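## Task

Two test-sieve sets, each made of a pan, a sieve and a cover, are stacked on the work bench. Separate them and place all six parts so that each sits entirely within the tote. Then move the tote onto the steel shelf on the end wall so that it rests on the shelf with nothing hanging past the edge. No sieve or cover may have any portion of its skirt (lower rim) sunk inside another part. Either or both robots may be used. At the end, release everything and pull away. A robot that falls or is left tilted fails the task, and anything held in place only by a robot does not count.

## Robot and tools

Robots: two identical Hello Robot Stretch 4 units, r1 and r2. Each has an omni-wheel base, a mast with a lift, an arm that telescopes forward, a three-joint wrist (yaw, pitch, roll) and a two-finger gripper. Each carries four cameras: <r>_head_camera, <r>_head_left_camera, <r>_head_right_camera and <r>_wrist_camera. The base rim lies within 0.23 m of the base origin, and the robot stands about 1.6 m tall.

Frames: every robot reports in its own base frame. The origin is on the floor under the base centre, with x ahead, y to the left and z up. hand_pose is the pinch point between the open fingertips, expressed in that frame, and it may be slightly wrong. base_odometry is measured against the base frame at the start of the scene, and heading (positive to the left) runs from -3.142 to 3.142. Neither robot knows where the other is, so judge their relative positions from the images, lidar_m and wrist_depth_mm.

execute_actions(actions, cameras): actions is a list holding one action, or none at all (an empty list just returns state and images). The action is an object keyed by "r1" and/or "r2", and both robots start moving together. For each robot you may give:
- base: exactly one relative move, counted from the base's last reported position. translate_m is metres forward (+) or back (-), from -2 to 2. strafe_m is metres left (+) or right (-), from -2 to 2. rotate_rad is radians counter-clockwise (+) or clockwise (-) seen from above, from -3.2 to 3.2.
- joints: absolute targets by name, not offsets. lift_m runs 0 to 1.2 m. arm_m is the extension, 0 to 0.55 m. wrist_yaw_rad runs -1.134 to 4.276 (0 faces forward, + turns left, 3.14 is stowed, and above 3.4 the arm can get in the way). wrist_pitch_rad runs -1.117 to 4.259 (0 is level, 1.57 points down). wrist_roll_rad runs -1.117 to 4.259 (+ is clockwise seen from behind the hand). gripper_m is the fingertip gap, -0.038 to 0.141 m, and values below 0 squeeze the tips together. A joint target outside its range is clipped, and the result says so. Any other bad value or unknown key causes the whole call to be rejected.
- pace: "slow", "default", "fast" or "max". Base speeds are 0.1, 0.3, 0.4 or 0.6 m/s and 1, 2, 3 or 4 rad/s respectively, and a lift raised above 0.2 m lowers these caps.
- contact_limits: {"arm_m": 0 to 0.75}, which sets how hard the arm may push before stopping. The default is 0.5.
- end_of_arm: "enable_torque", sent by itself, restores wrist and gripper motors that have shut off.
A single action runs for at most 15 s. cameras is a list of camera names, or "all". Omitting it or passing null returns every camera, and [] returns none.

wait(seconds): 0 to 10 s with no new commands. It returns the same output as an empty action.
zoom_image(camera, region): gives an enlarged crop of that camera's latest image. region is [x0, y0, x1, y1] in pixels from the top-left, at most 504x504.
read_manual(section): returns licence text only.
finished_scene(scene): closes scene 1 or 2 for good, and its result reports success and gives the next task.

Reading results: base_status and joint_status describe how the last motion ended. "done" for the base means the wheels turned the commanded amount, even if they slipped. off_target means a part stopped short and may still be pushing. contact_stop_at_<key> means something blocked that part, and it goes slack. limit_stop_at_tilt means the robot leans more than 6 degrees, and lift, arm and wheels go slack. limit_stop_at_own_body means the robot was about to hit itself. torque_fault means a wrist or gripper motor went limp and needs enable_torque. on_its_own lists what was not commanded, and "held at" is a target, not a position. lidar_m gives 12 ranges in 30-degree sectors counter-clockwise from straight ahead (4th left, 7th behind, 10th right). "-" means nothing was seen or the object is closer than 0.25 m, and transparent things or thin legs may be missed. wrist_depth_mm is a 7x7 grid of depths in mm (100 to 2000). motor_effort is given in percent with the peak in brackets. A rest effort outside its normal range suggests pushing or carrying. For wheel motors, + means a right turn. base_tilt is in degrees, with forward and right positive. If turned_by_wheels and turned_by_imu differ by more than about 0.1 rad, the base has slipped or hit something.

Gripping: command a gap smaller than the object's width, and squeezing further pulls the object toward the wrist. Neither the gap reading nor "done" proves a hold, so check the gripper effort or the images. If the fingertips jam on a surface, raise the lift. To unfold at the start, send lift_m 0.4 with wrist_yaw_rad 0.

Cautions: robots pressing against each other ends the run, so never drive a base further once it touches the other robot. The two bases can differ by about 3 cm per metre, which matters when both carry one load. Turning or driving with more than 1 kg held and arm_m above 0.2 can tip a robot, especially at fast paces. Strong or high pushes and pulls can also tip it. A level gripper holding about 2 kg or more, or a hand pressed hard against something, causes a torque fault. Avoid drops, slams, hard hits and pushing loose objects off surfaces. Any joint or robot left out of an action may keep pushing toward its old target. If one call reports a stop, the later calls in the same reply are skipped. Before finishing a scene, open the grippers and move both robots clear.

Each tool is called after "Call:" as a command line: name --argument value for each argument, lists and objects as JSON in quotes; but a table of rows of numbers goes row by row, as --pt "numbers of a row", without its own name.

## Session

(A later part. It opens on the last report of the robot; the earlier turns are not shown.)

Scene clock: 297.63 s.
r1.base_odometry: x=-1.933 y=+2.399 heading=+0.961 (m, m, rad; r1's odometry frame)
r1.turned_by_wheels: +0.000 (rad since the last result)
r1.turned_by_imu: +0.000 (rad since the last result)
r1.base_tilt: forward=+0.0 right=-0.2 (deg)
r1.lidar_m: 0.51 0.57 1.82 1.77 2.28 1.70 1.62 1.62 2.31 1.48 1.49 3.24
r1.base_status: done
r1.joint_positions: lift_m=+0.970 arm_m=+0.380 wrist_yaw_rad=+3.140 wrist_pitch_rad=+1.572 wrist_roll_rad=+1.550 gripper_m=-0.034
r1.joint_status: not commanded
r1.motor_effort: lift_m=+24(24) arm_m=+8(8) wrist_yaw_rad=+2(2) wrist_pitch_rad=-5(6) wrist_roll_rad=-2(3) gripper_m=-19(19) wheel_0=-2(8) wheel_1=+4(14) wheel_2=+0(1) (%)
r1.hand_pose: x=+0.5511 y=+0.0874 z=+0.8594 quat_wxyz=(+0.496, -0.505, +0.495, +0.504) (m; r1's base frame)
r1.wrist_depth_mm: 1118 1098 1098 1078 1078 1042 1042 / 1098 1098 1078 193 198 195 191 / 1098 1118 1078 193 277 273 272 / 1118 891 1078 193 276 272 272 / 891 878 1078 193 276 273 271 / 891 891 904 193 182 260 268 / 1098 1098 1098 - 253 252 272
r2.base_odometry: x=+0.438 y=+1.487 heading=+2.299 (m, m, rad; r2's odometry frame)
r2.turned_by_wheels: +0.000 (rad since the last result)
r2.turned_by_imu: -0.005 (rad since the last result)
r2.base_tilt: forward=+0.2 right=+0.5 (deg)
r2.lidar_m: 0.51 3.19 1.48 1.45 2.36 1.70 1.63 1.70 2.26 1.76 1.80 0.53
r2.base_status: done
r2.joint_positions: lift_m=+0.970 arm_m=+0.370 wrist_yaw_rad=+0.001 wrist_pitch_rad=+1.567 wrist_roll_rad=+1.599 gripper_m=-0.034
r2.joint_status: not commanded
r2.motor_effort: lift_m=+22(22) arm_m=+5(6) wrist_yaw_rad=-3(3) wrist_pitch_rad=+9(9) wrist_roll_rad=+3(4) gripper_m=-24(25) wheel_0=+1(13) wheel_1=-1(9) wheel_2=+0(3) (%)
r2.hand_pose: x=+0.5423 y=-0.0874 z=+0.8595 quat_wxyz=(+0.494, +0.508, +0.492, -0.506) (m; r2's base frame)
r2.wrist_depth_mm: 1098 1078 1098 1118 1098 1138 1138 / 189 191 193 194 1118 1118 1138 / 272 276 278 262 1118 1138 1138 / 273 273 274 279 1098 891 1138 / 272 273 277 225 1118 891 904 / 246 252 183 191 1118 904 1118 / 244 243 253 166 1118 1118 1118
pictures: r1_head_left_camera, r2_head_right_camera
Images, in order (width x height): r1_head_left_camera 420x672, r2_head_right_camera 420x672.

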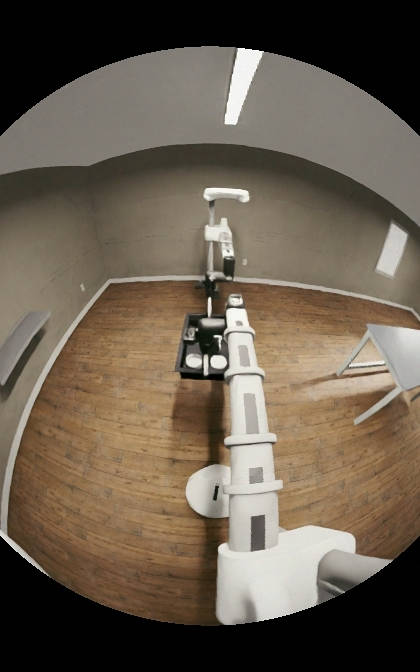

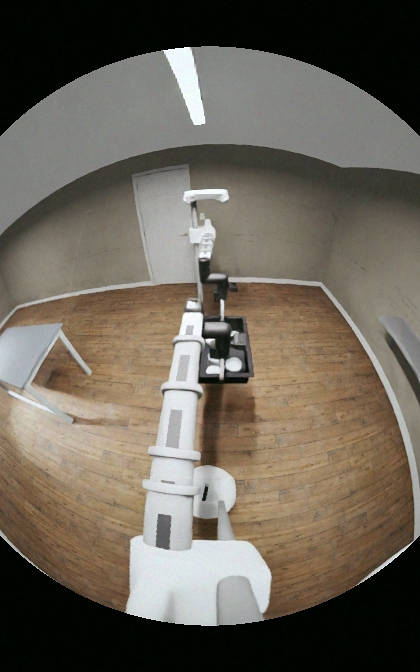

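Call:
execute_actions --actions '[{"r1":{"base":{"strafe_m":1.45},"joints":{"arm_m":0.388,"lift_m":1.04}},"r2":{"base":{"strafe_m":-1.45},"joints":{"arm_m":0.376,"lift_m":1.04}}}]' --cameras '["r1_head_left_camera","r2_head_right_camera","r2_wrist_camera"]'

Scene clock: 310.37 s.
r1.base_odometry: x=-3.122 y=+3.229 heading=+0.961 (m, m, rad; r1's odometry frame)
r1.turned_by_wheels: +0.000 (rad since the last result)
r1.turned_by_imu: -0.001 (rad since the last result)
r1.base_tilt: forward=+0.0 right=-0.2 (deg)
r1.lidar_m: 0.53 0.41 0.41 0.72 0.75 1.05 1.63 1.68 2.32 2.93 3.02 3.24
r1.base_status: done
r1.joint_positions: lift_m=+1.040 arm_m=+0.387 wrist_yaw_rad=+3.140 wrist_pitch_rad=+1.572 wrist_roll_rad=+1.550 gripper_m=-0.034
r1.joint_status: all done
r1.motor_effort: lift_m=+25(28) arm_m=+8(7) wrist_yaw_rad=+1(2) wrist_pitch_rad=-3(5) wrist_roll_rad=-2(2) gripper_m=-17(21) wheel_0=-2(10) wheel_1=+3(14) wheel_2=+0(0) (%)
r1.hand_pose: x=+0.5579 y=+0.0874 z=+0.9294 quat_wxyz=(+0.496, -0.505, +0.495, +0.504) (m; r1's base frame)
r1.wrist_depth_mm: 1160 399 397 394 389 384 379 / 1160 404 413 193 198 195 193 / 1182 1160 1160 236 277 272 272 / 1160 960 1160 277 274 272 271 / 1182 946 1160 203 274 272 271 / 1160 960 931 193 183 258 268 / 1182 1160 1138 - 254 252 270
r2.base_odometry: x=+1.520 y=+2.452 heading=+2.299 (m, m, rad; r2's odometry frame)
r2.turned_by_wheels: +0.000 (rad since the last result)
r2.turned_by_imu: -0.006 (rad since the last result)
r2.base_tilt: forward=+0.2 right=+0.6 (deg)
r2.lidar_m: 0.51 3.21 2.99 2.88 2.33 1.71 1.62 1.05 0.77 0.72 0.40 0.39
r2.base_status: done
r2.joint_positions: lift_m=+1.040 arm_m=+0.375 wrist_yaw_rad=+0.000 wrist_pitch_rad=+1.567 wrist_roll_rad=+1.599 gripper_m=-0.034
r2.joint_status: all done
r2.motor_effort: lift_m=+22(25) arm_m=+5(6) wrist_yaw_rad=-1(3) wrist_pitch_rad=+7(8) wrist_roll_rad=+3(3) gripper_m=-23(23) wheel_0=+3(10) wheel_1=-1(7) wheel_2=+0(0) (%)
r2.hand_pose: x=+0.5470 y=-0.0874 z=+0.9294 quat_wxyz=(+0.494, +0.508, +0.492, -0.506) (m; r2's base frame)
r2.wrist_depth_mm: 387 389 394 397 399 402 1205 / 190 191 193 194 430 1205 1229 / 272 273 278 214 1182 1205 1205 / 271 273 274 278 1182 960 1205 / 272 273 276 224 1182 976 1182 / 250 253 184 192 1182 976 1205 / 244 245 252 165 1182 1182 1182
pictures: r1_head_left_camera, r2_head_right_camera, r2_wrist_camera
camera_calibration (this result's frames):
r2_wrist_camera: T_world_to_cam=[[-0.99989, 0.00170908, 0.0147293, 0.528425], [0.00142962, 0.999819, -0.0189631, 0.166908], [-0.0147591, -0.0189399, -0.999712, 1.16077], [0, 0, 0, 1]] pos_world=[0.54526, -0.145796, 1.15582]
Images, in order (width x height): r1_head_left_camera 420x672, r2_head_right_camera 420x672, r2_wrist_camera 616x392.

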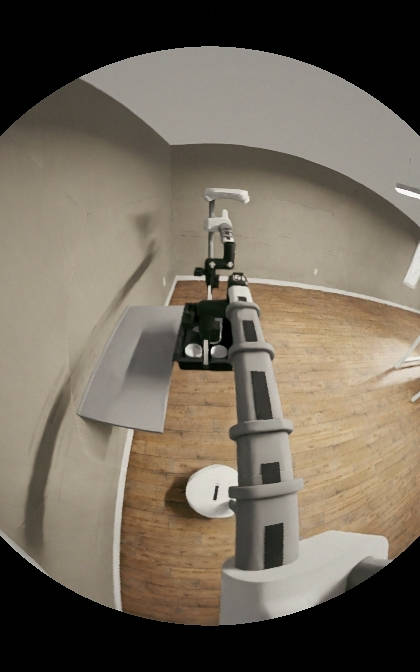

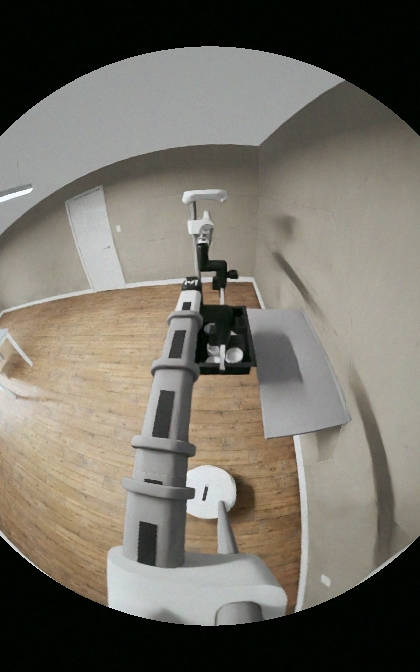

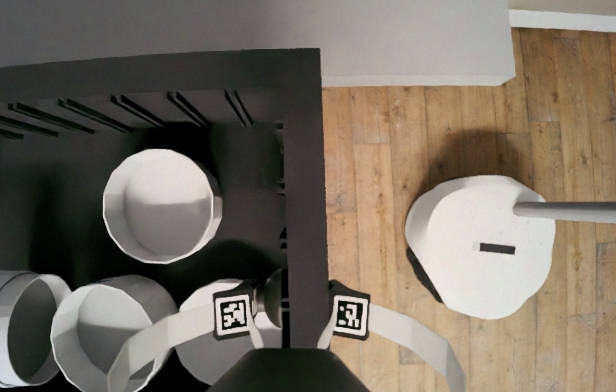

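Shelf spans 0.28–0.72, same height as the bench. Move 0.39.

Call:
execute_actions --actions '[{"r1":{"base":{"strafe_m":0.39},"joints":{"arm_m":0.392,"lift_m":0.97}},"r2":{"base":{"strafe_m":-0.39},"joints":{"arm_m":0.379,"lift_m":0.97}}}]' --cameras '[]'

Call:
execute_actions --actions '[{"r1":{"joints":{"lift_m":0.931},"pace":"slow"},"r2":{"joints":{"lift_m":0.931},"pace":"slow"}}]' --cameras '[]'

Call:
execute_actions --actions '[{"r1":{"joints":{"gripper_m":0.07}},"r2":{"joints":{"gripper_m":0.07}}}]' --cameras '[]'

Call:
execute_actions --actions '[{"r1":{"joints":{"lift_m":1.05}},"r2":{"joints":{"lift_m":1.05}}}]' --cameras '[]'

Call:
execute_actions --actions '[{"r1":{"base":{"translate_m":-0.3},"joints":{"arm_m":0.1}},"r2":{"base":{"translate_m":-0.3},"joints":{"arm_m":0.1}}}]' --cameras '["r1_head_camera","r2_head_camera"]'

Scene clock: 319.43 s.
r1.base_odometry: x=-3.442 y=+3.453 heading=+0.961 (m, m, rad; r1's odometry frame)
r1.turned_by_wheels: +0.000 (rad since the last result)
r1.turned_by_imu: +0.000 (rad since the last result)
r1.base_tilt: forward=+0.0 right=-0.1 (deg)
r1.lidar_m: 0.27 0.30 0.35 0.32 0.34 0.50 1.35 1.69 2.32 3.31 3.43 0.29
r1.base_status: done
r1.joint_positions: lift_m=+0.970 arm_m=+0.391 wrist_yaw_rad=+3.140 wrist_pitch_rad=+1.570 wrist_roll_rad=+1.550 gripper_m=-0.034
r1.joint_status: all done
r1.motor_effort: lift_m=+21(25) arm_m=+8(11) wrist_yaw_rad=+0(0) wrist_pitch_rad=+0(3) wrist_roll_rad=-2(2) gripper_m=-20(18) wheel_0=-2(7) wheel_1=+4(14) wheel_2=+0(1) (%)
r1.hand_pose: x=+0.5614 y=+0.0874 z=+0.8597 quat_wxyz=(+0.495, -0.505, +0.495, +0.505) (m; r1's base frame)
r1.wrist_depth_mm: 332 329 327 320 319 315 314 / 332 329 325 193 198 195 191 / 574 330 327 235 276 272 271 / 723 329 329 276 273 272 271 / 615 330 325 203 274 273 271 / 334 330 181 192 181 271 267 / 332 329 325 - 253 251 271
r2.base_odometry: x=+1.811 y=+2.712 heading=+2.299 (m, m, rad; r2's odometry frame)
r2.turned_by_wheels: +0.000 (rad since the last result)
r2.turned_by_imu: -0.002 (rad since the last result)
r2.base_tilt: forward=+0.2 right=+0.5 (deg)
r2.lidar_m: 0.26 0.27 3.41 3.30 2.36 1.69 1.40 0.50 0.33 0.33 0.35 0.27
r2.base_status: done
r2.joint_positions: lift_m=+0.970 arm_m=+0.378 wrist_yaw_rad=+0.000 wrist_pitch_rad=+1.569 wrist_roll_rad=+1.599 gripper_m=-0.034
r2.joint_status: all done
r2.motor_effort: lift_m=+19(21) arm_m=+6(6) wrist_yaw_rad=+0(2) wrist_pitch_rad=+2(7) wrist_roll_rad=+2(3) gripper_m=-22(24) wheel_0=+3(13) wheel_1=-1(9) wheel_2=+0(4) (%)
r2.hand_pose: x=+0.5495 y=-0.0874 z=+0.8597 quat_wxyz=(+0.493, +0.507, +0.492, -0.506) (m; r2's base frame)
r2.wrist_depth_mm: 317 320 322 325 329 332 334 / 189 191 193 194 327 330 334 / 272 274 277 262 327 329 332 / 272 272 274 278 325 329 332 / 271 272 276 208 325 329 332 / 249 251 184 192 324 327 330 / 243 245 252 163 324 329 330
pictures: none
No camera images: the call's "cameras" was empty. Leave "cameras" out to get every camera's image.

Scene clock: 320.60 s.
r1.base_odometry: x=-3.442 y=+3.453 heading=+0.961 (m, m, rad; r1's odometry frame)
r1.turned_by_wheels: +0.000 (rad since the last result)
r1.turned_by_imu: +0.000 (rad since the last result)
r1.base_tilt: forward=+0.0 right=-0.2 (deg)
r1.lidar_m: 0.28 0.32 0.33 0.33 0.34 0.49 1.34 1.68 2.31 3.31 3.43 0.30
r1.base_status: not commanded
r1.joint_positions: lift_m=+0.931 arm_m=+0.391 wrist_yaw_rad=+3.140 wrist_pitch_rad=+1.570 wrist_roll_rad=+1.550 gripper_m=-0.034
r1.joint_status: all done
r1.motor_effort: lift_m=+20(24) arm_m=+8(8) wrist_yaw_rad=+0(0) wrist_pitch_rad=-1(0) wrist_roll_rad=-3(1) gripper_m=-20(19) wheel_0=-2(2) wheel_1=+4(5) wheel_2=+0(0) (%)
r1.hand_pose: x=+0.5614 y=+0.0874 z=+0.8208 quat_wxyz=(+0.495, -0.505, +0.495, +0.505) (m; r1's base frame)
r1.wrist_depth_mm: 294 290 287 285 281 277 274 / 293 290 287 193 198 195 191 / 294 289 286 236 276 272 270 / 293 290 287 277 274 272 272 / 294 290 287 203 274 273 271 / 294 290 182 193 182 272 266 / 293 289 286 - 252 252 270
r2.base_odometry: x=+1.811 y=+2.712 heading=+2.299 (m, m, rad; r2's odometry frame)
r2.turned_by_wheels: +0.000 (rad since the last result)
r2.turned_by_imu: +0.000 (rad since the last result)
r2.base_tilt: forward=+0.0 right=+0.5 (deg)
r2.lidar_m: 0.25 0.27 3.41 3.28 2.34 1.72 1.41 0.48 0.35 0.32 0.34 0.28
r2.base_status: not commanded
r2.joint_positions: lift_m=+0.931 arm_m=+0.378 wrist_yaw_rad=+0.000 wrist_pitch_rad=+1.569 wrist_roll_rad=+1.599 gripper_m=-0.034
r2.joint_status: all done
r2.motor_effort: lift_m=+17(18) arm_m=+6(6) wrist_yaw_rad=+0(1) wrist_pitch_rad=+2(2) wrist_roll_rad=+3(3) gripper_m=-24(22) wheel_0=+3(3) wheel_1=-1(1) wheel_2=+0(0) (%)
r2.hand_pose: x=+0.5495 y=-0.0874 z=+0.8208 quat_wxyz=(+0.493, +0.507, +0.492, -0.506) (m; r2's base frame)
r2.wrist_depth_mm: 278 281 283 285 289 293 294 / 189 191 193 194 287 290 293 / 272 273 278 262 287 290 293 / 272 272 274 278 287 289 291 / 271 272 276 222 286 289 291 / 249 251 185 191 286 289 289 / 244 244 252 164 285 287 290
pictures: none
No camera images: the call's "cameras" was empty. Leave "cameras" out to get every camera's image.

Scene clock: 322.33 s.
r1.base_odometry: x=-3.442 y=+3.453 heading=+0.961 (m, m, rad; r1's odometry frame)
r1.turned_by_wheels: +0.000 (rad since the last result)
r1.turned_by_imu: +0.000 (rad since the last result)
r1.base_tilt: forward=+0.0 right=-0.2 (deg)
r1.lidar_m: 0.28 0.31 0.34 0.32 0.34 0.49 1.36 1.67 2.30 3.32 3.42 0.29
r1.base_status: not commanded
r1.joint_positions: lift_m=+0.931 arm_m=+0.391 wrist_yaw_rad=+3.140 wrist_pitch_rad=+1.569 wrist_roll_rad=+1.550 gripper_m=+0.070
r1.joint_status: all done
r1.motor_effort: lift_m=+20(20) arm_m=+8(8) wrist_yaw_rad=+0(0) wrist_pitch_rad=+3(7) wrist_roll_rad=-2(3) gripper_m=-2(19) wheel_0=-2(2) wheel_1=+5(4) wheel_2=+0(0) (%)
r1.hand_pose: x=+0.5612 y=+0.0874 z=+0.8208 quat_wxyz=(+0.495, -0.504, +0.496, +0.505) (m; r1's base frame)
r1.wrist_depth_mm: 294 290 289 286 281 279 277 / 294 290 290 197 199 196 193 / 294 291 289 236 281 274 276 / 293 291 287 282 278 276 274 / 294 291 289 233 281 277 276 / 291 291 200 197 257 276 270 / 293 290 287 - 256 256 273
r2.base_odometry: x=+1.811 y=+2.712 heading=+2.299 (m, m, rad; r2's odometry frame)
r2.turned_by_wheels: +0.000 (rad since the last result)
r2.turned_by_imu: +0.000 (rad since the last result)
r2.base_tilt: forward=+0.1 right=+0.4 (deg)
r2.lidar_m: 0.26 0.29 3.42 3.29 2.34 1.70 1.42 0.49 0.34 0.31 0.35 0.29
r2.base_status: not commanded
r2.joint_positions: lift_m=+0.931 arm_m=+0.378 wrist_yaw_rad=+0.000 wrist_pitch_rad=+1.570 wrist_roll_rad=+1.599 gripper_m=+0.070
r2.joint_status: all done
r2.motor_effort: lift_m=+17(18) arm_m=+5(6) wrist_yaw_rad=+1(1) wrist_pitch_rad=-2(10) wrist_roll_rad=+1(3) gripper_m=-2(25) wheel_0=+3(3) wheel_1=-1(1) wheel_2=+0(0) (%)
r2.hand_pose: x=+0.5491 y=-0.0874 z=+0.8209 quat_wxyz=(+0.493, +0.507, +0.493, -0.507) (m; r2's base frame)
r2.wrist_depth_mm: 281 282 283 287 290 293 296 / 192 194 196 198 289 293 294 / 274 277 279 259 289 291 293 / 276 276 279 282 287 291 293 / 276 276 279 281 287 289 291 / 251 255 200 195 206 289 291 / 246 254 256 139 286 289 290
pictures: none
No camera images: the call's "cameras" was empty. Leave "cameras" out to get every camera's image.

Scene clock: 323.87 s.
r1.base_odometry: x=-3.442 y=+3.453 heading=+0.961 (m, m, rad; r1's odometry frame)
r1.turned_by_wheels: +0.000 (rad since the last result)
r1.turned_by_imu: +0.000 (rad since the last result)
r1.base_tilt: forward=+0.0 right=-0.2 (deg)
r1.lidar_m: 0.27 0.30 0.34 0.31 0.34 0.49 1.34 1.68 2.32 3.32 3.42 0.31
r1.base_status: not commanded
r1.joint_positions: lift_m=+1.050 arm_m=+0.391 wrist_yaw_rad=+3.140 wrist_pitch_rad=+1.570 wrist_roll_rad=+1.550 gripper_m=+0.070
r1.joint_status: all done
r1.motor_effort: lift_m=+23(30) arm_m=+8(8) wrist_yaw_rad=+0(0) wrist_pitch_rad=+3(3) wrist_roll_rad=-3(3) gripper_m=-3(2) wheel_0=-2(2) wheel_1=+4(5) wheel_2=+0(0) (%)
r1.hand_pose: x=+0.5613 y=+0.0874 z=+0.9395 quat_wxyz=(+0.495, -0.504, +0.496, +0.505) (m; r1's base frame)
r1.wrist_depth_mm: 410 397 394 397 399 394 392 / 591 413 404 402 399 394 392 / 1098 413 407 399 382 384 373 / 1182 410 407 399 397 392 389 / 1182 413 407 402 397 392 368 / 1182 410 200 399 375 379 368 / 1182 413 410 - 382 349 355
r2.base_odometry: x=+1.811 y=+2.712 heading=+2.299 (m, m, rad; r2's odometry frame)
r2.turned_by_wheels: +0.000 (rad since the last result)
r2.turned_by_imu: +0.000 (rad since the last result)
r2.base_tilt: forward=+0.1 right=+0.5 (deg)
r2.lidar_m: 0.26 0.29 3.40 3.28 2.34 1.70 1.39 0.48 0.35 0.32 0.34 0.29
r2.base_status: not commanded
r2.joint_positions: lift_m=+1.050 arm_m=+0.378 wrist_yaw_rad=+0.000 wrist_pitch_rad=+1.570 wrist_roll_rad=+1.599 gripper_m=+0.070
r2.joint_status: all done
r2.motor_effort: lift_m=+21(22) arm_m=+5(5) wrist_yaw_rad=+0(1) wrist_pitch_rad=-2(2) wrist_roll_rad=+1(1) gripper_m=-3(3) wheel_0=+3(3) wheel_1=-1(1) wheel_2=+0(0) (%)
r2.hand_pose: x=+0.5491 y=-0.0874 z=+0.9395 quat_wxyz=(+0.493, +0.507, +0.493, -0.507) (m; r2's base frame)
r2.wrist_depth_mm: 373 379 394 399 407 413 455 / 397 399 402 407 413 415 654 / 338 315 340 402 410 413 1205 / 389 397 397 402 407 413 1205 / 392 392 397 402 407 413 1229 / 366 370 200 377 206 413 1205 / 375 357 397 139 404 410 1205
pictures: none
No camera images: the call's "cameras" was empty. Leave "cameras" out to get every camera's image.

Scene clock: 326.33 s.
r1.base_odometry: x=-3.614 y=+3.207 heading=+0.961 (m, m, rad; r1's odometry frame)
r1.turned_by_wheels: +0.000 (rad since the last result)
r1.turned_by_imu: +0.000 (rad since the last result)
r1.base_tilt: forward=-0.1 right=-0.2 (deg)
r1.lidar_m: 0.58 0.47 0.34 0.33 0.34 0.50 1.32 1.37 1.88 3.33 3.43 3.56
r1.base_status: done
r1.joint_positions: lift_m=+1.050 arm_m=+0.101 wrist_yaw_rad=+3.140 wrist_pitch_rad=+1.570 wrist_roll_rad=+1.550 gripper_m=+0.070
r1.joint_status: all done
r1.motor_effort: lift_m=+23(23) arm_m=-8(10) wrist_yaw_rad=+0(1) wrist_pitch_rad=+3(4) wrist_roll_rad=-2(1) gripper_m=-1(1) wheel_0=-2(9) wheel_1=-6(7) wheel_2=+3(13) (%)
r1.hand_pose: x=+0.2721 y=+0.0874 z=+0.9395 quat_wxyz=(+0.495, -0.505, +0.495, +0.505) (m; r1's base frame)
r1.wrist_depth_mm: 413 421 418 424 421 436 430 / 603 615 634 634 640 640 597 / 1098 1098 1160 1160 1138 1138 1098 / 1182 1182 946 1160 1138 1138 1118 / 1182 1182 960 1160 1160 1138 1138 / 1182 1182 200 1138 1138 1138 1118 / 496 1182 1160 - 1138 1138 1118
r2.base_odometry: x=+2.010 y=+2.488 heading=+2.299 (m, m, rad; r2's odometry frame)
r2.turned_by_wheels: +0.000 (rad since the last result)
r2.turned_by_imu: +0.001 (rad since the last result)
r2.base_tilt: forward=+0.1 right=+0.5 (deg)
r2.lidar_m: 0.56 3.52 3.40 3.32 1.91 1.38 1.32 0.50 0.33 0.32 0.35 0.48
r2.base_status: done
r2.joint_positions: lift_m=+1.050 arm_m=+0.101 wrist_yaw_rad=+0.000 wrist_pitch_rad=+1.570 wrist_roll_rad=+1.600 gripper_m=+0.070
r2.joint_status: all done
r2.motor_effort: lift_m=+21(21) arm_m=-5(5) wrist_yaw_rad=+0(1) wrist_pitch_rad=-1(3) wrist_roll_rad=+1(1) gripper_m=-3(4) wheel_0=-4(8) wheel_1=-2(7) wheel_2=+1(14) (%)
r2.hand_pose: x=+0.2720 y=-0.0874 z=+0.9395 quat_wxyz=(+0.493, +0.507, +0.493, -0.507) (m; r2's base frame)
r2.wrist_depth_mm: 402 410 430 442 449 449 466 / 473 585 621 647 668 668 668 / 750 1060 1098 1182 1182 1205 1205 / 1160 1160 1182 1182 960 1205 1205 / 1138 1182 1182 1205 960 1182 1205 / 430 1160 200 1182 206 1205 1205 / 424 1160 1160 139 1182 1205 1205
pictures: r1_head_camera, r2_head_camera
Images, in order (width x height): r1_head_camera 420x560, r2_head_camera 420x560.

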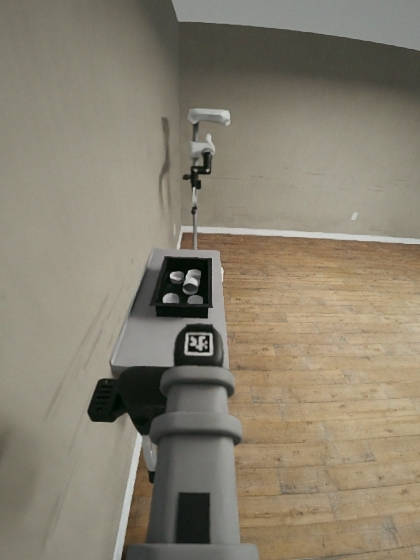

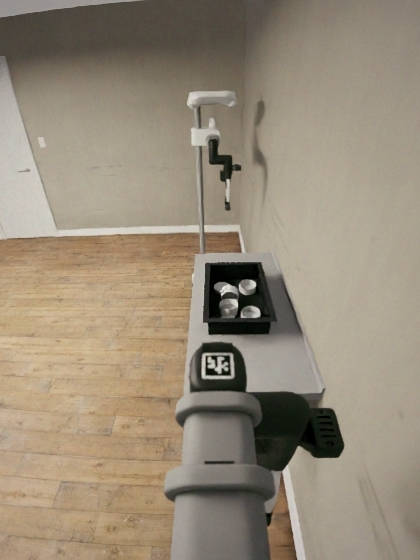

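Call:
finished_scene --scene 1

The scene is finished: the task was done.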